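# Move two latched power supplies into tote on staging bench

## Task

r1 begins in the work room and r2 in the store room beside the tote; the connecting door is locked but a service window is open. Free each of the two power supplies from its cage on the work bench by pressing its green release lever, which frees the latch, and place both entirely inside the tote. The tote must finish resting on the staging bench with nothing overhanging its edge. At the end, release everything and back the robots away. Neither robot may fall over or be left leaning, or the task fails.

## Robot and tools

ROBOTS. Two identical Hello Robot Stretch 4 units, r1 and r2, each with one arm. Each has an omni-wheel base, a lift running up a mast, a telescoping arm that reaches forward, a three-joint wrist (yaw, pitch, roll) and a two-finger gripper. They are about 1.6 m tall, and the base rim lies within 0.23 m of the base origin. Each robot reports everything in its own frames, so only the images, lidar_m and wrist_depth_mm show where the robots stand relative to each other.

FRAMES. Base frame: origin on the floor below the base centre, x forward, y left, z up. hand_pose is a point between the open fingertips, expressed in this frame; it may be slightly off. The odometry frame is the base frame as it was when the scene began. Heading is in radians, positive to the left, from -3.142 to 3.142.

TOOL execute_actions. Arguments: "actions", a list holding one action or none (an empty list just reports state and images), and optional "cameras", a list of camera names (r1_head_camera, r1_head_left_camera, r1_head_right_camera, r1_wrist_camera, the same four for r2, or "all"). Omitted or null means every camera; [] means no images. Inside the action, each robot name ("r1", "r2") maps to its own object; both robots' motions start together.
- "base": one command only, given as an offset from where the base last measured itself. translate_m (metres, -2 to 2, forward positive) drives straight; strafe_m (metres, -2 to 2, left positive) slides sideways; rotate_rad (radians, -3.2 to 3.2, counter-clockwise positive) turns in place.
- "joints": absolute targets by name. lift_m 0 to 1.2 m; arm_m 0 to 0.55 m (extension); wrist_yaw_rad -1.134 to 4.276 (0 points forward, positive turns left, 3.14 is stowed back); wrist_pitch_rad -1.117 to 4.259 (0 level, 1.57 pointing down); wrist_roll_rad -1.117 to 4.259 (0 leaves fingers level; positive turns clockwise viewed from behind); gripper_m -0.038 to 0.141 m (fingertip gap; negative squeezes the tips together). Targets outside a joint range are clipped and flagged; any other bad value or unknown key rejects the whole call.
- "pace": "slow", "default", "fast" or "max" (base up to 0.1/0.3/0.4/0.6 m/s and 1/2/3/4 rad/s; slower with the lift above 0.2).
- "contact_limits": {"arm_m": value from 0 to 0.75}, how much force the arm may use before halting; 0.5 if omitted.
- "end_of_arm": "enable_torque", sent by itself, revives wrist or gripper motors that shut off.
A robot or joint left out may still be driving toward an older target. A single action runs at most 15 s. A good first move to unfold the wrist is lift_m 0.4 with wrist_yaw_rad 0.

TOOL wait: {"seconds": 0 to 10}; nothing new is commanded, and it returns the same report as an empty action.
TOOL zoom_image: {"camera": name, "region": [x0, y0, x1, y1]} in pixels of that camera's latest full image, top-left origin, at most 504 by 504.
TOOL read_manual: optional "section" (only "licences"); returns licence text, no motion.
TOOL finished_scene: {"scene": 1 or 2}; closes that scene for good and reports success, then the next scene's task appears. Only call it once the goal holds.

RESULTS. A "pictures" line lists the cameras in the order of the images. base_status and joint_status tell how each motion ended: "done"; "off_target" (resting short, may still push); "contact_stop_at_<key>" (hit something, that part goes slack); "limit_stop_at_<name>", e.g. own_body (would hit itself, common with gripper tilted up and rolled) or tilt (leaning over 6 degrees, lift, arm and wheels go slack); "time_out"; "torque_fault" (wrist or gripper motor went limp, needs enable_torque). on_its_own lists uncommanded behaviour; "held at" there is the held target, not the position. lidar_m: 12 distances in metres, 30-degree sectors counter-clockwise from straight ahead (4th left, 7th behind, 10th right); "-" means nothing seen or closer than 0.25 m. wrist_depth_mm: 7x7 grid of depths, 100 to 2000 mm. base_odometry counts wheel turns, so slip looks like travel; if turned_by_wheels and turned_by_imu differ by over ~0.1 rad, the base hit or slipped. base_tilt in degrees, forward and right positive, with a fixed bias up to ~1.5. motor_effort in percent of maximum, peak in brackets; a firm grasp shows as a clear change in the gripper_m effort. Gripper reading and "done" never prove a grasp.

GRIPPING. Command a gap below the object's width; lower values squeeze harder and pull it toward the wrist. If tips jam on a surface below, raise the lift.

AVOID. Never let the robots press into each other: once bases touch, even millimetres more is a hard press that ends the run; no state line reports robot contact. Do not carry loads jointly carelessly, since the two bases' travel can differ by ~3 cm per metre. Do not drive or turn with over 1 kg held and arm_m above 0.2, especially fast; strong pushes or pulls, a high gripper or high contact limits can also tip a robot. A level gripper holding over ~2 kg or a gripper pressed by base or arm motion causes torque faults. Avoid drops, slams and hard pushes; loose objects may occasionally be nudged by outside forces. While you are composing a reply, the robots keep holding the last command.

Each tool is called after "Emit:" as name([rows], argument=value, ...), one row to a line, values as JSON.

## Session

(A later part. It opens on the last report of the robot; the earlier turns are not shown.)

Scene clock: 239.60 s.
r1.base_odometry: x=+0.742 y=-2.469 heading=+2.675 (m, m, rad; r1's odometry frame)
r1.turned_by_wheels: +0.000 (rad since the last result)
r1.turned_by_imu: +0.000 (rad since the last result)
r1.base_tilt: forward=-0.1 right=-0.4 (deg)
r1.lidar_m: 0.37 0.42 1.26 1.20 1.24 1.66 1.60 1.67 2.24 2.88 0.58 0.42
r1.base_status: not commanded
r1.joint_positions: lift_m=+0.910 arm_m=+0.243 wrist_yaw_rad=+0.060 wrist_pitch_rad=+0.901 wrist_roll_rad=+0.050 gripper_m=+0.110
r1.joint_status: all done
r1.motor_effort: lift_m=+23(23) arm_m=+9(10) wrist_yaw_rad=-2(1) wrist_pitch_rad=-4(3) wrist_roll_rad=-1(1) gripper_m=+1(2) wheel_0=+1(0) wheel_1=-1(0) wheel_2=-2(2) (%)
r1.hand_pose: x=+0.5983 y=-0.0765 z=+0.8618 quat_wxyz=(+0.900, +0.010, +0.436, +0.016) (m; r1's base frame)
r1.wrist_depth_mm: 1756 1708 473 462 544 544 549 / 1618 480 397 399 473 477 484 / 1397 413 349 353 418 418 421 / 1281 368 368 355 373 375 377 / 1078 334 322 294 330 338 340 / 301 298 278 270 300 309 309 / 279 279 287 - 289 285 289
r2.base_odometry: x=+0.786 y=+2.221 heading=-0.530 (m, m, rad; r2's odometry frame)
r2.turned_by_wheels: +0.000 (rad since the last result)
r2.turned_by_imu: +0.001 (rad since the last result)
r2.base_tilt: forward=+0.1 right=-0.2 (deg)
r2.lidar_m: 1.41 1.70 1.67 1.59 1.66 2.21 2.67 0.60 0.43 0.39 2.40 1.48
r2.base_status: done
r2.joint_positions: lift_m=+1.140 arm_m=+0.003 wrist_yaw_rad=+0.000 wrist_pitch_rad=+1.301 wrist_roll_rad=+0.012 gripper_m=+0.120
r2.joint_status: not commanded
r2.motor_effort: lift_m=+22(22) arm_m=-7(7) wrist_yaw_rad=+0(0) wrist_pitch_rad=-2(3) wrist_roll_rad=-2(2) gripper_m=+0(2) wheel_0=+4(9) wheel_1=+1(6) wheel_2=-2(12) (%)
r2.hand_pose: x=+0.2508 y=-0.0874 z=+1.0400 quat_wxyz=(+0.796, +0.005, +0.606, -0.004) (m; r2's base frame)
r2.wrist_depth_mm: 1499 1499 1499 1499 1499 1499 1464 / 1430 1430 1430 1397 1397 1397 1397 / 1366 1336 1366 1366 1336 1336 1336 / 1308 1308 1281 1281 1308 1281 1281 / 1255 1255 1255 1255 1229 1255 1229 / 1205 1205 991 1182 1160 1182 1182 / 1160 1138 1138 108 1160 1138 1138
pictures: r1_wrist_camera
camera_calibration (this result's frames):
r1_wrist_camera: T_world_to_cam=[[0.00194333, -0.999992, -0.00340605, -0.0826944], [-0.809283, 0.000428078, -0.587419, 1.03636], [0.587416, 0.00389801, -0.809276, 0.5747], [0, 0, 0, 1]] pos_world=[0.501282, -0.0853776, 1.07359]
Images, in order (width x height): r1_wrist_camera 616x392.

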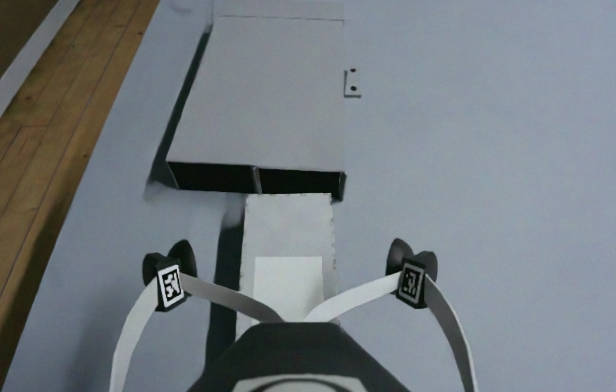

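Emit:
execute_actions([
  {"r1":{"joints":{"lift_m":0.841,"gripper_m":0.095}}},
], cameras=[])

Emit:
execute_actions([
  {"r1":{"joints":{"gripper_m":0.0}}},
], cameras=["r1_wrist_camera"])

Emit:
execute_actions([
  {"r1":{"joints":{"arm_m":0.03,"lift_m":0.86,"wrist_yaw_rad":0.0}},"r2":{"base":{"translate_m":0.2}}},
], cameras=[])

Emit:
execute_actions([
  {"r1":{"base":{"rotate_rad":-1.55},"pace":"slow"},"r2":{"base":{"translate_m":0.35}}},
], cameras=["r1_wrist_camera","r1_head_camera"])

Scene clock: 241.07 s.
r1.base_odometry: x=+0.742 y=-2.469 heading=+2.675 (m, m, rad; r1's odometry frame)
r1.turned_by_wheels: +0.000 (rad since the last result)
r1.turned_by_imu: +0.000 (rad since the last result)
r1.base_tilt: forward=-0.1 right=-0.4 (deg)
r1.lidar_m: 0.38 0.42 1.26 1.20 1.24 1.66 1.58 1.65 2.26 2.90 0.58 0.41
r1.base_status: not commanded
r1.joint_positions: lift_m=+0.841 arm_m=+0.243 wrist_yaw_rad=+0.060 wrist_pitch_rad=+0.901 wrist_roll_rad=+0.050 gripper_m=+0.095
r1.joint_status: all done
r1.motor_effort: lift_m=+18(21) arm_m=+9(9) wrist_yaw_rad=-1(2) wrist_pitch_rad=-5(5) wrist_roll_rad=-4(0) gripper_m=-1(3) wheel_0=+0(1) wheel_1=+0(1) wheel_2=-2(1) (%)
r1.hand_pose: x=+0.5983 y=-0.0765 z=+0.7932 quat_wxyz=(+0.900, +0.010, +0.436, +0.016) (m; r1's base frame)
r1.wrist_depth_mm: 1661 415 338 340 424 421 430 / 1464 353 293 293 366 368 373 / 332 319 314 270 324 327 329 / 286 287 277 240 290 291 291 / 257 259 221 218 258 264 264 / 236 232 196 196 232 240 241 / 218 218 220 - 225 220 223
r2.base_odometry: x=+0.786 y=+2.221 heading=-0.530 (m, m, rad; r2's odometry frame)
r2.turned_by_wheels: +0.000 (rad since the last result)
r2.turned_by_imu: +0.000 (rad since the last result)
r2.base_tilt: forward=+0.1 right=-0.2 (deg)
r2.lidar_m: 1.40 1.67 1.68 1.59 1.64 2.19 2.65 0.61 0.40 0.39 2.41 1.50
r2.base_status: not commanded
r2.joint_positions: lift_m=+1.140 arm_m=+0.003 wrist_yaw_rad=+0.000 wrist_pitch_rad=+1.301 wrist_roll_rad=+0.012 gripper_m=+0.120
r2.joint_status: not commanded
r2.motor_effort: lift_m=+22(22) arm_m=-8(8) wrist_yaw_rad=+1(0) wrist_pitch_rad=-3(3) wrist_roll_rad=-2(1) gripper_m=-1(1) wheel_0=+4(4) wheel_1=+1(1) wheel_2=-1(1) (%)
r2.hand_pose: x=+0.2508 y=-0.0874 z=+1.0400 quat_wxyz=(+0.796, +0.005, +0.606, -0.004) (m; r2's base frame)
r2.wrist_depth_mm: 1464 1499 1499 1499 1464 1499 1464 / 1430 1430 1397 1397 1430 1430 1430 / 1366 1336 1366 1366 1366 1336 1336 / 1281 1308 1308 1281 1281 1308 1281 / 1229 1255 1229 1229 1229 1229 1255 / 1182 1182 991 1205 1182 1182 1182 / 1160 1138 1138 108 1160 1118 1138
pictures: none
No camera images: the call's "cameras" was empty. Leave "cameras" out to get every camera's image.

Scene clock: 242.80 s.
r1.base_odometry: x=+0.742 y=-2.469 heading=+2.676 (m, m, rad; r1's odometry frame)
r1.turned_by_wheels: +0.000 (rad since the last result)
r1.turned_by_imu: +0.000 (rad since the last result)
r1.base_tilt: forward=-0.1 right=-0.4 (deg)
r1.lidar_m: 0.39 0.39 1.27 1.20 1.25 1.67 1.60 1.66 2.24 2.91 0.57 0.41
r1.base_status: not commanded
r1.joint_positions: lift_m=+0.841 arm_m=+0.243 wrist_yaw_rad=+0.060 wrist_pitch_rad=+0.907 wrist_roll_rad=+0.050 gripper_m=+0.001
r1.joint_status: all done
r1.motor_effort: lift_m=+21(21) arm_m=+9(9) wrist_yaw_rad=-3(5) wrist_pitch_rad=-19(21) wrist_roll_rad=-3(2) gripper_m=-32(30) wheel_0=+1(1) wheel_1=+0(1) wheel_2=-1(2) (%)
r1.hand_pose: x=+0.5970 y=-0.0766 z=+0.7919 quat_wxyz=(+0.899, +0.009, +0.438, +0.016) (m; r1's base frame)
r1.wrist_depth_mm: 1618 402 324 329 410 410 415 / 1464 343 291 293 359 359 364 / 320 312 306 246 317 320 320 / 279 282 271 221 283 286 287 / 252 255 203 200 258 259 259 / 232 171 181 182 185 229 236 / 213 216 216 - 220 218 220
r2.base_odometry: x=+0.786 y=+2.221 heading=-0.530 (m, m, rad; r2's odometry frame)
r2.turned_by_wheels: +0.000 (rad since the last result)
r2.turned_by_imu: +0.000 (rad since the last result)
r2.base_tilt: forward=+0.1 right=-0.2 (deg)
r2.lidar_m: 1.41 1.67 1.67 1.55 1.65 2.18 2.68 0.62 0.43 0.39 2.41 1.51
r2.base_status: not commanded
r2.joint_positions: lift_m=+1.140 arm_m=+0.003 wrist_yaw_rad=+0.000 wrist_pitch_rad=+1.301 wrist_roll_rad=+0.012 gripper_m=+0.120
r2.joint_status: not commanded
r2.motor_effort: lift_m=+22(22) arm_m=-8(8) wrist_yaw_rad=+0(0) wrist_pitch_rad=-3(2) wrist_roll_rad=-1(4) gripper_m=+0(1) wheel_0=+4(4) wheel_1=+1(1) wheel_2=-1(1) (%)
r2.hand_pose: x=+0.2508 y=-0.0874 z=+1.0400 quat_wxyz=(+0.796, +0.005, +0.606, -0.004) (m; r2's base frame)
r2.wrist_depth_mm: 1499 1499 1499 1499 1499 1499 1464 / 1430 1397 1397 1397 1397 1397 1430 / 1366 1366 1366 1366 1366 1366 1336 / 1308 1308 1281 1308 1281 1308 1281 / 1255 1255 1255 1255 1229 1255 1229 / 1182 1182 991 1182 1182 1182 1182 / 1160 1138 1138 108 1138 1138 1138
pictures: r1_wrist_camera
camera_calibration (this result's frames):
r1_wrist_camera: T_world_to_cam=[[0.00186158, -0.999994, -0.00306338, -0.0832445], [-0.81259, 0.000272746, -0.582835, 0.992606], [0.582832, 0.00357426, -0.812585, 0.52422], [0, 0, 0, 1]] pos_world=[0.501205, -0.0853884, 1.00424]
Images, in order (width x height): r1_wrist_camera 616x392.

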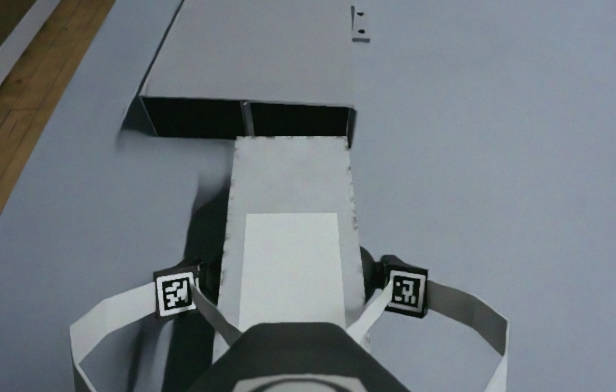

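Scene clock: 244.87 s.
r1.base_odometry: x=+0.742 y=-2.469 heading=+2.676 (m, m, rad; r1's odometry frame)
r1.turned_by_wheels: +0.000 (rad since the last result)
r1.turned_by_imu: +0.000 (rad since the last result)
r1.base_tilt: forward=-0.1 right=-0.4 (deg)
r1.lidar_m: 0.38 0.40 1.26 1.20 1.24 1.66 1.58 1.65 2.25 2.89 0.58 0.42
r1.base_status: not commanded
r1.joint_positions: lift_m=+0.860 arm_m=+0.032 wrist_yaw_rad=+0.000 wrist_pitch_rad=+0.907 wrist_roll_rad=+0.050 gripper_m=+0.001
r1.joint_status: all done
r1.motor_effort: lift_m=+26(28) arm_m=-9(9) wrist_yaw_rad=-2(9) wrist_pitch_rad=-22(22) wrist_roll_rad=+0(1) gripper_m=-31(30) wheel_0=+1(1) wheel_1=-1(1) wheel_2=+0(1) (%)
r1.hand_pose: x=+0.3802 y=-0.0874 z=+0.8105 quat_wxyz=(+0.899, +0.023, +0.438, -0.011) (m; r1's base frame)
r1.wrist_depth_mm: 1708 433 439 445 445 442 455 / 1430 382 387 384 392 394 399 / 349 340 342 247 345 347 349 / 304 306 296 220 307 310 312 / 274 279 203 200 285 294 309 / 991 171 182 182 185 809 1008 / 917 917 676 - 917 917 960
r2.base_odometry: x=+0.958 y=+2.120 heading=-0.530 (m, m, rad; r2's odometry frame)
r2.turned_by_wheels: +0.000 (rad since the last result)
r2.turned_by_imu: +0.001 (rad since the last result)
r2.base_tilt: forward=+0.1 right=-0.2 (deg)
r2.lidar_m: 1.21 1.47 1.69 1.59 1.64 2.21 2.88 0.61 0.46 1.03 2.12 1.28
r2.base_status: done
r2.joint_positions: lift_m=+1.140 arm_m=+0.003 wrist_yaw_rad=+0.000 wrist_pitch_rad=+1.301 wrist_roll_rad=+0.012 gripper_m=+0.120
r2.joint_status: not commanded
r2.motor_effort: lift_m=+22(22) arm_m=-8(8) wrist_yaw_rad=+0(0) wrist_pitch_rad=-1(3) wrist_roll_rad=+1(1) gripper_m=-1(1) wheel_0=+4(9) wheel_1=+3(7) wheel_2=-2(11) (%)
r2.hand_pose: x=+0.2508 y=-0.0874 z=+1.0400 quat_wxyz=(+0.796, +0.005, +0.606, -0.004) (m; r2's base frame)
r2.wrist_depth_mm: 1464 1464 1464 1464 1499 1499 1464 / 1430 1430 1430 1430 1430 1430 1397 / 1366 1366 1366 1366 1366 1336 1336 / 1308 1308 1308 1308 1308 1281 1281 / 1229 1255 1255 1229 1255 1255 1229 / 1205 1160 1008 1205 1182 1182 1182 / 1160 1160 1138 108 1138 1138 1138
pictures: none
No camera images: the call's "cameras" was empty. Leave "cameras" out to get every camera's image.

Scene clock: 247.70 s.
r1.base_odometry: x=+0.742 y=-2.469 heading=+1.126 (m, m, rad; r1's odometry frame)
r1.turned_by_wheels: -1.550 (rad since the last result)
r1.turned_by_imu: -1.569 (rad since the last result)
r1.base_tilt: forward=+0.0 right=-0.3 (deg)
r1.lidar_m: 0.43 0.57 0.41 0.37 0.40 1.25 1.20 1.26 1.65 1.59 1.66 2.30
r1.base_status: done
r1.joint_positions: lift_m=+0.860 arm_m=+0.032 wrist_yaw_rad=+0.000 wrist_pitch_rad=+0.907 wrist_roll_rad=+0.050 gripper_m=+0.001
r1.joint_status: not commanded
r1.motor_effort: lift_m=+26(26) arm_m=-9(9) wrist_yaw_rad=-1(3) wrist_pitch_rad=-20(22) wrist_roll_rad=-3(2) gripper_m=-31(31) wheel_0=+1(5) wheel_1=+2(7) wheel_2=+1(5) (%)
r1.hand_pose: x=+0.3803 y=-0.0874 z=+0.8106 quat_wxyz=(+0.899, +0.023, +0.438, -0.011) (m; r1's base frame)
r1.wrist_depth_mm: 1708 1708 1708 1708 1808 1756 1756 / 1499 1499 1537 1537 1499 1576 1537 / 1336 1308 1336 247 1366 1366 1366 / 1182 1182 1160 220 1182 1255 1229 / 1078 1078 203 200 1098 1098 1098 / 946 171 182 183 185 960 1025 / 798 917 931 - 946 946 931
r2.base_odometry: x=+1.261 y=+1.944 heading=-0.529 (m, m, rad; r2's odometry frame)
r2.turned_by_wheels: +0.000 (rad since the last result)
r2.turned_by_imu: +0.001 (rad since the last result)
r2.base_tilt: forward=+0.1 right=-0.3 (deg)
r2.lidar_m: 0.88 1.15 1.55 1.60 1.68 2.25 1.84 0.74 0.85 3.12 1.28 0.90
r2.base_status: done
r2.joint_positions: lift_m=+1.140 arm_m=+0.003 wrist_yaw_rad=+0.000 wrist_pitch_rad=+1.301 wrist_roll_rad=+0.012 gripper_m=+0.120
r2.joint_status: not commanded
r2.motor_effort: lift_m=+22(22) arm_m=-8(8) wrist_yaw_rad=+0(0) wrist_pitch_rad=-3(2) wrist_roll_rad=-2(2) gripper_m=+0(0) wheel_0=+3(7) wheel_1=+1(7) wheel_2=-1(13) (%)
r2.hand_pose: x=+0.2508 y=-0.0874 z=+1.0400 quat_wxyz=(+0.796, +0.005, +0.606, -0.004) (m; r2's base frame)
r2.wrist_depth_mm: 1098 1118 1138 1205 1229 1255 1281 / 1336 1366 1397 1397 1397 1397 1430 / 1366 1366 1366 1366 1336 1336 1366 / 1308 1308 1308 1281 1281 1281 1281 / 1255 1255 1255 1255 1229 1229 1255 / 1205 1182 991 1205 1182 1182 1182 / 1160 1138 1118 108 1160 1118 1138
pictures: r1_head_camera, r1_wrist_camera
camera_calibration (this result's frames):
r1_wrist_camera: T_world_to_cam=[[-0.0582322, -0.998298, -0.00306566, -0.0706204], [-0.810984, 0.0490962, -0.583005, 0.831216], [0.582163, -0.0314634, -0.812463, 0.662759], [0, 0, 0, 1]] pos_world=[0.284156, -0.0904571, 1.02285]
Images, in order (width x height): r1_head_camera 420x560, r1_wrist_camera 616x392.

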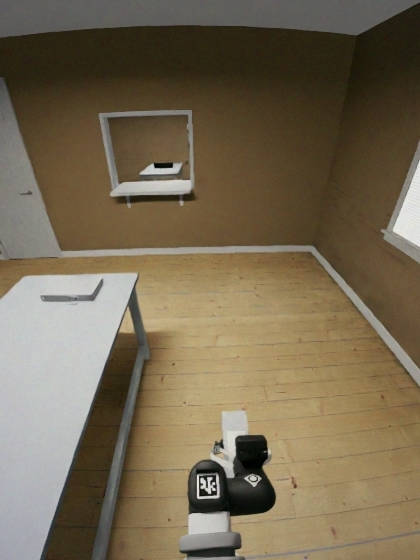

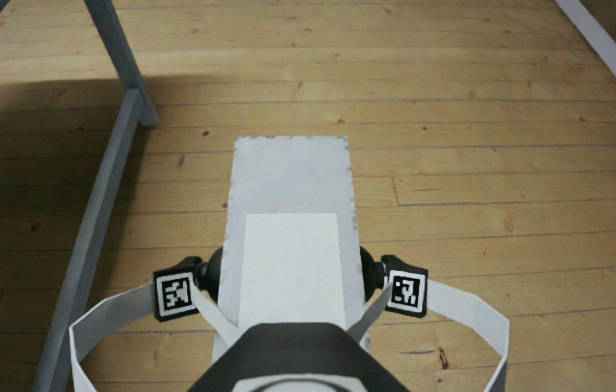

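Emit:
execute_actions([
  {"r1":{"base":{"translate_m":2.0},"joints":{"lift_m":1.04},"pace":"fast"},"r2":{"base":{"strafe_m":-0.33}}},
], cameras=[])

Emit:
execute_actions([
  {"r1":{"base":{"strafe_m":0.48}},"r2":{"base":{"translate_m":0.3}}},
], cameras=["r1_head_camera"])

Scene clock: 254.37 s.
r1.base_odometry: x=+1.602 y=-0.664 heading=+1.126 (m, m, rad; r1's odometry frame)
r1.turned_by_wheels: +0.000 (rad since the last result)
r1.turned_by_imu: +0.004 (rad since the last result)
r1.base_tilt: forward=-0.1 right=-0.4 (deg)
r1.lidar_m: 0.87 0.90 1.27 3.11 0.88 0.71 1.57 2.29 1.65 1.60 1.53 1.13
r1.base_status: done
r1.joint_positions: lift_m=+1.040 arm_m=+0.032 wrist_yaw_rad=+0.000 wrist_pitch_rad=+0.907 wrist_roll_rad=+0.050 gripper_m=+0.001
r1.joint_status: all done
r1.motor_effort: lift_m=+26(26) arm_m=-9(9) wrist_yaw_rad=-3(0) wrist_pitch_rad=-19(23) wrist_roll_rad=+1(1) gripper_m=-32(32) wheel_0=-1(10) wheel_1=+0(3) wheel_2=+1(10) (%)
r1.hand_pose: x=+0.3803 y=-0.0874 z=+0.9906 quat_wxyz=(+0.899, +0.023, +0.438, -0.011) (m; r1's base frame)
r1.wrist_depth_mm: 842 866 866 866 878 891 904 / 960 976 991 1008 1008 1025 1025 / 1160 1160 1138 247 1205 1229 1229 / 1336 1308 1308 221 1397 1430 1430 / 1281 1281 203 201 1308 1308 1308 / 1160 171 182 183 186 1160 1205 / 1078 1078 1078 - 1098 1078 1118
r2.base_odometry: x=+1.094 y=+1.659 heading=-0.529 (m, m, rad; r2's odometry frame)
r2.turned_by_wheels: +0.000 (rad since the last result)
r2.turned_by_imu: +0.001 (rad since the last result)
r2.base_tilt: forward=+0.2 right=-0.2 (deg)
r2.lidar_m: 0.85 0.89 1.54 1.92 2.00 2.70 0.60 0.62 0.86 2.77 1.60 0.92
r2.base_status: done
r2.joint_positions: lift_m=+1.140 arm_m=+0.003 wrist_yaw_rad=+0.000 wrist_pitch_rad=+1.301 wrist_roll_rad=+0.012 gripper_m=+0.120
r2.joint_status: not commanded
r2.motor_effort: lift_m=+22(21) arm_m=-8(8) wrist_yaw_rad=+0(0) wrist_pitch_rad=-2(3) wrist_roll_rad=-2(3) gripper_m=+0(1) wheel_0=+2(12) wheel_1=-2(11) wheel_2=+0(3) (%)
r2.hand_pose: x=+0.2508 y=-0.0874 z=+1.0400 quat_wxyz=(+0.796, +0.005, +0.606, -0.004) (m; r2's base frame)
r2.wrist_depth_mm: 1118 1138 1160 1205 1229 1255 1308 / 1336 1366 1397 1397 1397 1397 1430 / 1366 1366 1366 1366 1336 1336 1336 / 1308 1308 1308 1308 1281 1281 1308 / 1255 1255 1229 1255 1255 1229 1229 / 1205 1205 991 1205 1160 1182 1182 / 1138 1138 1138 108 1160 1138 1138
pictures: none
No camera images: the call's "cameras" was empty. Leave "cameras" out to get every camera's image.

Scene clock: 257.30 s.
r1.base_odometry: x=+1.169 y=-0.457 heading=+1.126 (m, m, rad; r1's odometry frame)
r1.turned_by_wheels: +0.000 (rad since the last result)
r1.turned_by_imu: -0.001 (rad since the last result)
r1.base_tilt: forward=+0.0 right=-0.3 (deg)
r1.lidar_m: 0.87 0.93 1.58 2.63 0.88 0.63 0.58 2.95 2.14 2.09 1.55 0.90
r1.base_status: done
r1.joint_positions: lift_m=+1.040 arm_m=+0.032 wrist_yaw_rad=+0.000 wrist_pitch_rad=+0.907 wrist_roll_rad=+0.050 gripper_m=+0.001
r1.joint_status: not commanded
r1.motor_effort: lift_m=+25(26) arm_m=-9(9) wrist_yaw_rad=-2(3) wrist_pitch_rad=-19(21) wrist_roll_rad=+0(2) gripper_m=-31(31) wheel_0=+1(8) wheel_1=+0(8) wheel_2=+0(3) (%)
r1.hand_pose: x=+0.3803 y=-0.0874 z=+0.9906 quat_wxyz=(+0.899, +0.023, +0.438, -0.011) (m; r1's base frame)
r1.wrist_depth_mm: 842 866 866 891 891 904 904 / 960 976 991 1008 1042 1008 1042 / 1138 1160 1118 247 1205 1229 1255 / 1366 1336 1336 221 1397 1397 1430 / 1281 1308 204 200 1255 1308 1336 / 1138 171 182 182 185 1160 1205 / 1098 1078 1098 - 1118 1118 1098
r2.base_odometry: x=+1.353 y=+1.508 heading=-0.529 (m, m, rad; r2's odometry frame)
r2.turned_by_wheels: +0.000 (rad since the last result)
r2.turned_by_imu: +0.001 (rad since the last result)
r2.base_tilt: forward=+0.1 right=-0.2 (deg)
r2.lidar_m: 0.56 0.58 1.12 1.95 2.01 2.70 0.91 0.95 2.92 2.79 0.89 0.60
r2.base_status: done
r2.joint_positions: lift_m=+1.140 arm_m=+0.003 wrist_yaw_rad=+0.000 wrist_pitch_rad=+1.301 wrist_roll_rad=+0.012 gripper_m=+0.120
r2.joint_status: not commanded
r2.motor_effort: lift_m=+22(22) arm_m=-7(8) wrist_yaw_rad=+1(0) wrist_pitch_rad=-3(3) wrist_roll_rad=-3(3) gripper_m=-1(1) wheel_0=+3(9) wheel_1=+3(6) wheel_2=-2(11) (%)
r2.hand_pose: x=+0.2508 y=-0.0874 z=+1.0400 quat_wxyz=(+0.796, +0.005, +0.606, -0.004) (m; r2's base frame)
r2.wrist_depth_mm: 452 459 469 798 820 842 878 / 904 931 960 991 1025 1078 1118 / 1182 1229 1281 1281 1308 1336 1336 / 1308 1308 1308 1281 1281 1308 1281 / 1255 1255 1229 1255 1255 1229 1229 / 1205 1205 991 1182 1182 1182 1205 / 1160 1160 1118 108 1160 1118 1138
pictures: r1_head_camera
Images, in order (width x height): r1_head_camera 420x560.

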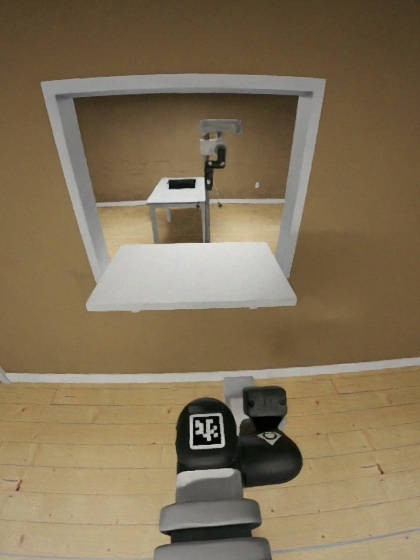

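Emit:
execute_actions([
  {"r1":{"base":{"translate_m":0.54},"joints":{"arm_m":0.18}}},
], cameras=[])

Emit:
execute_actions([
  {"r1":{"joints":{"arm_m":0.36,"lift_m":0.99}}},
], cameras=["r1_wrist_camera"])

Emit:
execute_actions([
  {"r1":{"joints":{"gripper_m":0.10}}},
], cameras=[])

Emit:
execute_actions([
  {"r1":{"joints":{"lift_m":1.05}}},
], cameras=[])

Emit:
execute_actions([
  {"r1":{"joints":{"arm_m":0.0},"base":{"translate_m":-0.3}},"r2":{"base":{"translate_m":0.22}}},
], cameras=["r2_wrist_camera"])

Scene clock: 260.80 s.
r1.base_odometry: x=+1.401 y=+0.030 heading=+1.126 (m, m, rad; r1's odometry frame)
r1.turned_by_wheels: +0.000 (rad since the last result)
r1.turned_by_imu: +0.001 (rad since the last result)
r1.base_tilt: forward=+0.0 right=-0.4 (deg)
r1.lidar_m: 0.33 0.35 0.47 2.29 2.73 1.19 1.13 2.99 2.19 2.10 0.48 0.35
r1.base_status: done
r1.joint_positions: lift_m=+1.040 arm_m=+0.178 wrist_yaw_rad=+0.000 wrist_pitch_rad=+0.907 wrist_roll_rad=+0.050 gripper_m=+0.001
r1.joint_status: all done
r1.motor_effort: lift_m=+25(25) arm_m=+9(9) wrist_yaw_rad=-1(1) wrist_pitch_rad=-19(22) wrist_roll_rad=-1(0) gripper_m=-32(32) wheel_0=-2(4) wheel_1=-2(5) wheel_2=+0(8) (%)
r1.hand_pose: x=+0.5272 y=-0.0874 z=+0.9906 quat_wxyz=(+0.899, +0.023, +0.438, -0.011) (m; r1's base frame)
r1.wrist_depth_mm: 480 480 484 492 492 492 - / 424 427 424 427 427 436 449 / 375 375 377 246 379 382 382 / 336 336 325 221 340 343 343 / 303 304 203 200 307 312 310 / 278 172 182 182 186 273 285 / 255 258 258 - 263 260 265
r2.base_odometry: x=+1.353 y=+1.508 heading=-0.529 (m, m, rad; r2's odometry frame)
r2.turned_by_wheels: +0.000 (rad since the last result)
r2.turned_by_imu: +0.001 (rad since the last result)
r2.base_tilt: forward=+0.1 right=-0.2 (deg)
r2.lidar_m: 0.56 0.61 1.11 1.95 2.03 2.71 0.90 0.96 2.92 2.79 0.86 0.60
r2.base_status: not commanded
r2.joint_positions: lift_m=+1.140 arm_m=+0.003 wrist_yaw_rad=+0.000 wrist_pitch_rad=+1.301 wrist_roll_rad=+0.012 gripper_m=+0.120
r2.joint_status: not commanded
r2.motor_effort: lift_m=+22(22) arm_m=-7(8) wrist_yaw_rad=+0(0) wrist_pitch_rad=-3(2) wrist_roll_rad=-1(1) gripper_m=-1(0) wheel_0=+3(3) wheel_1=+3(3) wheel_2=-2(2) (%)
r2.hand_pose: x=+0.2508 y=-0.0874 z=+1.0400 quat_wxyz=(+0.796, +0.005, +0.606, -0.004) (m; r2's base frame)
r2.wrist_depth_mm: 449 459 469 788 820 842 866 / 917 931 960 991 1025 1078 1118 / 1182 1229 1281 1308 1308 1336 1336 / 1308 1308 1308 1281 1281 1308 1281 / 1255 1229 1255 1255 1229 1255 1229 / 1205 1182 991 1205 1160 1182 1182 / 1160 1160 1118 108 1160 1138 1138
pictures: none
No camera images: the call's "cameras" was empty. Leave "cameras" out to get every camera's image.

Scene clock: 262.43 s.
r1.base_odometry: x=+1.401 y=+0.030 heading=+1.126 (m, m, rad; r1's odometry frame)
r1.turned_by_wheels: +0.000 (rad since the last result)
r1.turned_by_imu: +0.000 (rad since the last result)
r1.base_tilt: forward=+0.0 right=-0.3 (deg)
r1.lidar_m: 0.33 0.35 0.51 2.27 2.75 1.20 1.13 2.97 2.19 2.10 0.48 0.35
r1.base_status: not commanded
r1.joint_positions: lift_m=+0.990 arm_m=+0.358 wrist_yaw_rad=+0.000 wrist_pitch_rad=+0.906 wrist_roll_rad=+0.050 gripper_m=+0.001
r1.joint_status: all done
r1.motor_effort: lift_m=+22(24) arm_m=+9(8) wrist_yaw_rad=-4(3) wrist_pitch_rad=-20(21) wrist_roll_rad=-1(2) gripper_m=-31(30) wheel_0=-1(1) wheel_1=-2(2) wheel_2=-1(1) (%)
r1.hand_pose: x=+0.7072 y=-0.0874 z=+0.9410 quat_wxyz=(+0.899, +0.023, +0.438, -0.011) (m; r1's base frame)
r1.wrist_depth_mm: 1863 1921 1983 1983 - - - / 345 347 347 349 351 353 357 / 307 306 309 247 312 312 315 / 276 276 268 221 279 281 283 / 251 251 204 200 254 254 256 / 229 172 182 182 186 225 234 / 210 211 213 - 216 214 215
r2.base_odometry: x=+1.353 y=+1.508 heading=-0.529 (m, m, rad; r2's odometry frame)
r2.turned_by_wheels: +0.000 (rad since the last result)
r2.turned_by_imu: +0.000 (rad since the last result)
r2.base_tilt: forward=+0.1 right=-0.2 (deg)
r2.lidar_m: 0.57 0.59 1.12 1.94 2.03 2.71 0.91 0.92 2.90 2.79 0.87 0.61
r2.base_status: not commanded
r2.joint_positions: lift_m=+1.140 arm_m=+0.003 wrist_yaw_rad=+0.000 wrist_pitch_rad=+1.301 wrist_roll_rad=+0.012 gripper_m=+0.120
r2.joint_status: not commanded
r2.motor_effort: lift_m=+21(22) arm_m=-8(7) wrist_yaw_rad=+0(0) wrist_pitch_rad=-3(3) wrist_roll_rad=-2(4) gripper_m=-1(0) wheel_0=+3(3) wheel_1=+3(3) wheel_2=-2(2) (%)
r2.hand_pose: x=+0.2508 y=-0.0874 z=+1.0400 quat_wxyz=(+0.796, +0.005, +0.606, -0.004) (m; r2's base frame)
r2.wrist_depth_mm: 449 459 469 788 809 842 866 / 904 931 960 991 1025 1078 1118 / 1160 1205 1255 1308 1336 1336 1336 / 1308 1308 1281 1308 1308 1281 1281 / 1255 1229 1255 1255 1229 1229 1229 / 1205 1182 991 1182 1160 1182 1182 / 1160 1160 1118 108 1138 1118 1138
pictures: r1_wrist_camera
camera_calibration (this result's frames):
r1_wrist_camera: T_world_to_cam=[[-0.0578558, -0.99832, -0.00307583, -0.0513809], [-0.810897, 0.0487907, -0.583151, 1.17234], [0.582322, -0.0312445, -0.812358, 0.578262], [0, 0, 0, 1]] pos_world=[0.610939, -0.0904264, 1.15325]
Images, in order (width x height): r1_wrist_camera 616x392.

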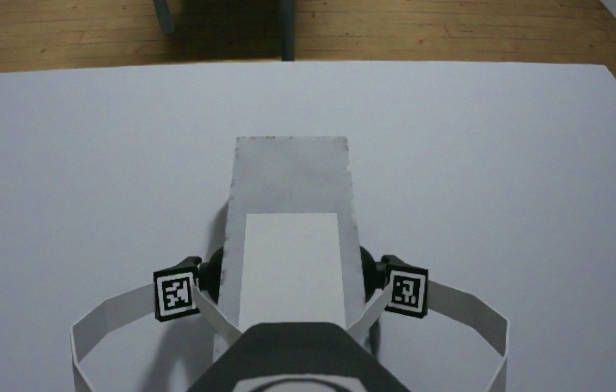

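Scene clock: 264.23 s.
r1.base_odometry: x=+1.401 y=+0.030 heading=+1.126 (m, m, rad; r1's odometry frame)
r1.turned_by_wheels: +0.000 (rad since the last result)
r1.turned_by_imu: +0.000 (rad since the last result)
r1.base_tilt: forward=+0.0 right=-0.3 (deg)
r1.lidar_m: 0.32 0.35 0.49 2.28 2.73 1.18 1.14 2.97 2.20 2.09 0.49 0.36
r1.base_status: not commanded
r1.joint_positions: lift_m=+0.990 arm_m=+0.358 wrist_yaw_rad=+0.000 wrist_pitch_rad=+0.902 wrist_roll_rad=+0.050 gripper_m=+0.100
r1.joint_status: all done
r1.motor_effort: lift_m=+22(22) arm_m=+9(9) wrist_yaw_rad=-1(2) wrist_pitch_rad=-6(20) wrist_roll_rad=+1(4) gripper_m=+0(33) wheel_0=-1(1) wheel_1=-2(2) wheel_2=-1(1) (%)
r1.hand_pose: x=+0.7082 y=-0.0875 z=+0.9418 quat_wxyz=(+0.900, +0.023, +0.436, -0.011) (m; r1's base frame)
r1.wrist_depth_mm: - 1921 - - - - - / 357 353 355 357 359 366 368 / 315 315 314 317 317 320 324 / 281 282 277 235 286 287 289 / 254 255 221 214 257 258 260 / 232 229 193 193 204 236 237 / 214 215 215 - 220 216 220
r2.base_odometry: x=+1.353 y=+1.508 heading=-0.529 (m, m, rad; r2's odometry frame)
r2.turned_by_wheels: +0.000 (rad since the last result)
r2.turned_by_imu: +0.000 (rad since the last result)
r2.base_tilt: forward=+0.1 right=-0.3 (deg)
r2.lidar_m: 0.56 0.60 1.10 1.93 2.02 2.70 0.89 0.93 2.92 2.77 0.88 0.60
r2.base_status: not commanded
r2.joint_positions: lift_m=+1.140 arm_m=+0.003 wrist_yaw_rad=+0.000 wrist_pitch_rad=+1.301 wrist_roll_rad=+0.012 gripper_m=+0.120
r2.joint_status: not commanded
r2.motor_effort: lift_m=+22(22) arm_m=-8(8) wrist_yaw_rad=+0(0) wrist_pitch_rad=-2(3) wrist_roll_rad=-1(1) gripper_m=+0(0) wheel_0=+3(3) wheel_1=+3(3) wheel_2=-2(2) (%)
r2.hand_pose: x=+0.2508 y=-0.0874 z=+1.0400 quat_wxyz=(+0.796, +0.005, +0.606, -0.004) (m; r2's base frame)
r2.wrist_depth_mm: 452 459 469 798 809 842 866 / 904 946 960 991 1025 1078 1118 / 1182 1205 1255 1308 1336 1336 1336 / 1281 1281 1281 1308 1281 1308 1281 / 1255 1255 1229 1255 1229 1255 1229 / 1205 1182 991 1182 1182 1182 1182 / 1160 1138 1138 108 1138 1138 1138
pictures: none
No camera images: the call's "cameras" was empty. Leave "cameras" out to get every camera's image.

Scene clock: 265.40 s.
r1.base_odometry: x=+1.401 y=+0.030 heading=+1.126 (m, m, rad; r1's odometry frame)
r1.turned_by_wheels: +0.000 (rad since the last result)
r1.turned_by_imu: +0.000 (rad since the last result)
r1.base_tilt: forward=+0.0 right=-0.4 (deg)
r1.lidar_m: 0.33 0.35 0.50 2.29 2.75 1.19 1.13 2.97 2.21 2.10 0.51 0.32
r1.base_status: not commanded
r1.joint_positions: lift_m=+1.050 arm_m=+0.358 wrist_yaw_rad=+0.000 wrist_pitch_rad=+0.902 wrist_roll_rad=+0.050 gripper_m=+0.100
r1.joint_status: all done
r1.motor_effort: lift_m=+23(25) arm_m=+9(9) wrist_yaw_rad=+0(1) wrist_pitch_rad=-6(6) wrist_roll_rad=-1(0) gripper_m=-2(1) wheel_0=-1(1) wheel_1=-2(2) wheel_2=-1(1) (%)
r1.hand_pose: x=+0.7082 y=-0.0875 z=+1.0017 quat_wxyz=(+0.900, +0.023, +0.436, -0.011) (m; r1's base frame)
r1.wrist_depth_mm: - - - - - - - / 1808 1863 1756 1756 1863 1863 1863 / 392 392 394 399 399 402 404 / 351 355 355 309 359 359 359 / 319 317 310 281 327 325 327 / 290 286 264 252 286 297 297 / 270 268 277 - 277 272 277
r2.base_odometry: x=+1.353 y=+1.508 heading=-0.529 (m, m, rad; r2's odometry frame)
r2.turned_by_wheels: +0.000 (rad since the last result)
r2.turned_by_imu: +0.000 (rad since the last result)
r2.base_tilt: forward=+0.1 right=-0.3 (deg)
r2.lidar_m: 0.54 0.57 1.12 1.94 2.02 2.70 0.89 0.95 2.91 2.79 0.87 0.62
r2.base_status: not commanded
r2.joint_positions: lift_m=+1.140 arm_m=+0.003 wrist_yaw_rad=+0.000 wrist_pitch_rad=+1.301 wrist_roll_rad=+0.012 gripper_m=+0.120
r2.joint_status: not commanded
r2.motor_effort: lift_m=+22(22) arm_m=-8(8) wrist_yaw_rad=+0(0) wrist_pitch_rad=-3(2) wrist_roll_rad=+0(0) gripper_m=+0(2) wheel_0=+3(3) wheel_1=+3(3) wheel_2=-2(2) (%)
r2.hand_pose: x=+0.2508 y=-0.0874 z=+1.0400 quat_wxyz=(+0.796, +0.005, +0.606, -0.004) (m; r2's base frame)
r2.wrist_depth_mm: 452 459 469 798 820 831 866 / 904 931 976 991 1025 1060 1118 / 1182 1229 1255 1308 1336 1336 1336 / 1308 1308 1308 1281 1281 1281 1281 / 1229 1229 1229 1255 1229 1229 1255 / 1205 1205 991 1205 1182 1182 1205 / 1160 1138 1138 108 1138 1138 1138
pictures: none
No camera images: the call's "cameras" was empty. Leave "cameras" out to get every camera's image.

Scene clock: 267.87 s.
r1.base_odometry: x=+1.272 y=-0.241 heading=+1.126 (m, m, rad; r1's odometry frame)
r1.turned_by_wheels: +0.000 (rad since the last result)
r1.turned_by_imu: +0.000 (rad since the last result)
r1.base_tilt: forward=-0.1 right=-0.4 (deg)
r1.lidar_m: 0.63 0.65 1.26 2.63 2.76 0.87 0.83 2.98 2.17 2.11 1.22 0.67
r1.base_status: done
r1.joint_positions: lift_m=+1.050 arm_m=+0.003 wrist_yaw_rad=+0.000 wrist_pitch_rad=+0.902 wrist_roll_rad=+0.050 gripper_m=+0.100
r1.joint_status: all done
r1.motor_effort: lift_m=+23(22) arm_m=-9(10) wrist_yaw_rad=-1(2) wrist_pitch_rad=-5(5) wrist_roll_rad=-2(1) gripper_m=-1(0) wheel_0=+0(7) wheel_1=+1(6) wheel_2=-2(6) (%)
r1.hand_pose: x=+0.3524 y=-0.0875 z=+1.0018 quat_wxyz=(+0.900, +0.023, +0.436, -0.011) (m; r1's base frame)
r1.wrist_depth_mm: 517 508 525 525 521 530 676 / 469 477 480 480 488 492 768 / 854 866 866 891 904 917 931 / 1042 1042 1042 1098 1098 1118 1160 / 1229 1255 1229 1281 1255 1308 1281 / 1205 1182 1160 1182 1160 1229 1205 / 1098 1098 1118 - 1118 1098 1118
r2.base_odometry: x=+1.543 y=+1.397 heading=-0.529 (m, m, rad; r2's odometry frame)
r2.turned_by_wheels: +0.000 (rad since the last result)
r2.turned_by_imu: +0.001 (rad since the last result)
r2.base_tilt: forward=+0.2 right=-0.2 (deg)
r2.lidar_m: 0.35 0.37 0.82 1.94 2.00 2.70 1.15 1.20 2.89 2.41 0.57 0.37
r2.base_status: done
r2.joint_positions: lift_m=+1.140 arm_m=+0.003 wrist_yaw_rad=+0.000 wrist_pitch_rad=+1.301 wrist_roll_rad=+0.012 gripper_m=+0.120
r2.joint_status: not commanded
r2.motor_effort: lift_m=+22(22) arm_m=-7(7) wrist_yaw_rad=+0(1) wrist_pitch_rad=-2(3) wrist_roll_rad=-2(2) gripper_m=-1(1) wheel_0=+4(8) wheel_1=+1(5) wheel_2=-1(15) (%)
r2.hand_pose: x=+0.2508 y=-0.0874 z=+1.0400 quat_wxyz=(+0.796, +0.005, +0.605, -0.004) (m; r2's base frame)
r2.wrist_depth_mm: 433 430 427 397 427 424 427 / 413 410 407 407 407 404 404 / 394 392 392 392 389 392 389 / 389 413 1182 1255 1281 1281 1281 / 1255 1255 1255 1229 1255 1255 1229 / 1205 1182 991 1205 1182 1182 1182 / 1160 1138 1138 108 1160 1138 1138
pictures: r2_wrist_camera
camera_calibration (this result's frames):
r2_wrist_camera: T_world_to_cam=[[-0.0488877, -0.998804, -0.000522592, -0.0789424], [-0.962016, 0.0472278, -0.268878, 0.587427], [0.268581, -0.0126421, -0.963174, 1.16593], [0, 0, 0, 1]] pos_world=[0.248108, -0.0918511, 1.2809]
Images, in order (width x height): r2_wrist_camera 616x392.

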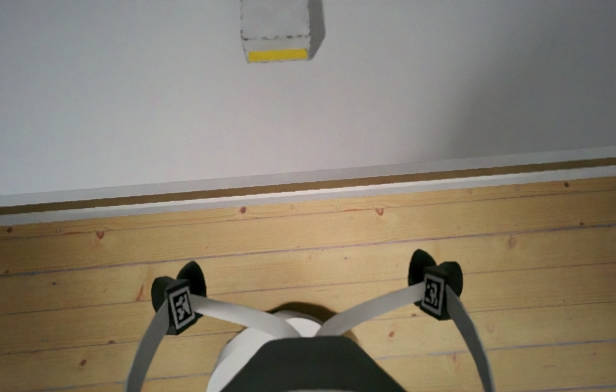

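Emit:
execute_actions([
  {"r2":{"base":{"strafe_m":0.02},"joints":{"arm_m":0.352,"lift_m":1.10}}},
], cameras=["r2_wrist_camera"])

Emit:
execute_actions([
  {"r2":{"joints":{"lift_m":1.043,"gripper_m":0.095}}},
], cameras=["r2_wrist_camera"])

Scene clock: 270.17 s.
r1.base_odometry: x=+1.272 y=-0.241 heading=+1.126 (m, m, rad; r1's odometry frame)
r1.turned_by_wheels: +0.000 (rad since the last result)
r1.turned_by_imu: +0.000 (rad since the last result)
r1.base_tilt: forward=-0.1 right=-0.3 (deg)
r1.lidar_m: 0.63 0.66 1.27 2.64 2.75 0.87 0.84 2.98 2.17 2.10 1.20 0.65
r1.base_status: not commanded
r1.joint_positions: lift_m=+1.050 arm_m=+0.003 wrist_yaw_rad=+0.000 wrist_pitch_rad=+0.902 wrist_roll_rad=+0.050 gripper_m=+0.100
r1.joint_status: not commanded
r1.motor_effort: lift_m=+22(22) arm_m=-9(9) wrist_yaw_rad=+0(2) wrist_pitch_rad=-4(4) wrist_roll_rad=-2(0) gripper_m=-1(2) wheel_0=+0(0) wheel_1=+1(1) wheel_2=-2(2) (%)
r1.hand_pose: x=+0.3524 y=-0.0875 z=+1.0018 quat_wxyz=(+0.900, +0.023, +0.436, -0.011) (m; r1's base frame)
r1.wrist_depth_mm: 512 517 525 525 525 530 691 / 473 473 473 480 488 488 788 / 854 866 878 878 904 904 917 / 1042 1042 1060 1098 1118 1118 1138 / 1255 1255 1229 1255 1281 1281 1281 / 1205 1160 1138 1160 1160 1205 1205 / 1098 1098 1118 - 1118 1118 1138
r2.base_odometry: x=+1.553 y=+1.414 heading=-0.529 (m, m, rad; r2's odometry frame)
r2.turned_by_wheels: +0.000 (rad since the last result)
r2.turned_by_imu: +0.000 (rad since the last result)
r2.base_tilt: forward=+0.1 right=-0.2 (deg)
r2.lidar_m: 0.33 0.37 0.84 1.92 2.00 2.71 1.11 1.21 2.95 2.37 0.52 0.39
r2.base_status: done
r2.joint_positions: lift_m=+1.100 arm_m=+0.351 wrist_yaw_rad=+0.000 wrist_pitch_rad=+1.300 wrist_roll_rad=+0.012 gripper_m=+0.120
r2.joint_status: all done
r2.motor_effort: lift_m=+17(20) arm_m=+9(9) wrist_yaw_rad=+0(1) wrist_pitch_rad=-1(3) wrist_roll_rad=-2(3) gripper_m=-1(0) wheel_0=-2(10) wheel_1=+0(9) wheel_2=+0(0) (%)
r2.hand_pose: x=+0.5985 y=-0.0874 z=+1.0004 quat_wxyz=(+0.796, +0.005, +0.605, -0.003) (m; r2's base frame)
r2.wrist_depth_mm: 382 382 379 379 379 379 377 / 364 364 362 362 359 359 359 / 347 347 345 347 345 343 343 / 332 332 330 290 329 329 329 / 320 319 317 278 317 315 315 / 307 303 271 266 298 300 301 / 294 293 293 108 291 289 293
pictures: r2_wrist_camera
camera_calibration (this result's frames):
r2_wrist_camera: T_world_to_cam=[[-0.0486055, -0.998818, -0.000540228, -0.062093], [-0.961932, 0.0469561, -0.269226, 0.911604], [0.268933, -0.0125662, -0.963077, 1.03412], [0, 0, 0, 1]] pos_world=[0.595775, -0.0918301, 1.24133]
Images, in order (width x height): r2_wrist_camera 616x392.

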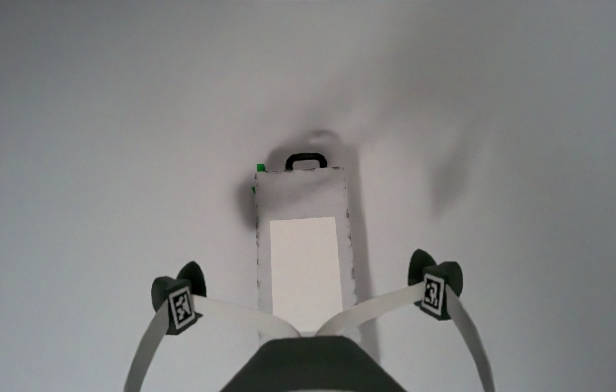

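Scene clock: 271.33 s.
r1.base_odometry: x=+1.272 y=-0.241 heading=+1.126 (m, m, rad; r1's odometry frame)
r1.turned_by_wheels: +0.000 (rad since the last result)
r1.turned_by_imu: +0.000 (rad since the last result)
r1.base_tilt: forward=-0.1 right=-0.4 (deg)
r1.lidar_m: 0.62 0.67 1.25 2.63 2.78 0.88 0.84 2.98 2.16 2.11 1.20 0.65
r1.base_status: not commanded
r1.joint_positions: lift_m=+1.050 arm_m=+0.003 wrist_yaw_rad=+0.000 wrist_pitch_rad=+0.902 wrist_roll_rad=+0.050 gripper_m=+0.100
r1.joint_status: not commanded
r1.motor_effort: lift_m=+22(22) arm_m=-9(9) wrist_yaw_rad=-1(1) wrist_pitch_rad=-5(6) wrist_roll_rad=-2(2) gripper_m=+0(2) wheel_0=+0(0) wheel_1=+1(1) wheel_2=-2(2) (%)
r1.hand_pose: x=+0.3524 y=-0.0875 z=+1.0018 quat_wxyz=(+0.900, +0.023, +0.436, -0.011) (m; r1's base frame)
r1.wrist_depth_mm: 508 508 521 525 530 535 683 / 466 477 477 480 488 488 778 / 854 854 891 904 891 904 917 / 1025 1042 1060 1078 1098 1138 1160 / 1229 1229 1281 1281 1255 1281 1308 / 1182 1160 1182 1160 1160 1205 1182 / 1098 1118 1118 - 1118 1118 1118
r2.base_odometry: x=+1.553 y=+1.414 heading=-0.529 (m, m, rad; r2's odometry frame)
r2.turned_by_wheels: +0.000 (rad since the last result)
r2.turned_by_imu: +0.000 (rad since the last result)
r2.base_tilt: forward=+0.1 right=-0.2 (deg)
r2.lidar_m: 0.33 0.36 0.83 1.94 2.00 2.71 1.13 1.16 2.93 2.37 0.54 0.38
r2.base_status: not commanded
r2.joint_positions: lift_m=+1.043 arm_m=+0.351 wrist_yaw_rad=+0.000 wrist_pitch_rad=+1.300 wrist_roll_rad=+0.012 gripper_m=+0.095
r2.joint_status: all done
r2.motor_effort: lift_m=+17(16) arm_m=+8(8) wrist_yaw_rad=+0(1) wrist_pitch_rad=-2(2) wrist_roll_rad=+1(1) gripper_m=-2(3) wheel_0=-2(2) wheel_1=+1(1) wheel_2=+0(0) (%)
r2.hand_pose: x=+0.5985 y=-0.0874 z=+0.9434 quat_wxyz=(+0.796, +0.005, +0.605, -0.003) (m; r2's base frame)
r2.wrist_depth_mm: 314 314 314 312 312 310 309 / 300 298 298 298 296 296 296 / 286 285 285 241 283 283 282 / 274 273 270 230 271 271 270 / 263 262 259 220 258 259 259 / 252 251 199 211 213 249 249 / 242 239 240 108 240 237 240
pictures: r2_wrist_camera
camera_calibration (this result's frames):
r2_wrist_camera: T_world_to_cam=[[-0.0486055, -0.998818, -0.000540241, -0.0621237], [-0.961932, 0.0469561, -0.269226, 0.896265], [0.268933, -0.0125662, -0.963077, 0.97924], [0, 0, 0, 1]] pos_world=[0.595776, -0.0918301, 1.18435]
Images, in order (width x height): r2_wrist_camera 616x392.

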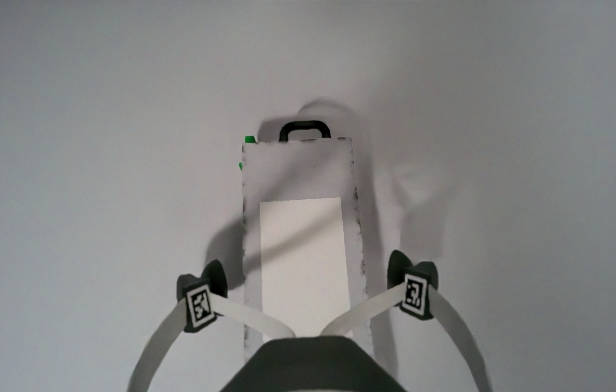

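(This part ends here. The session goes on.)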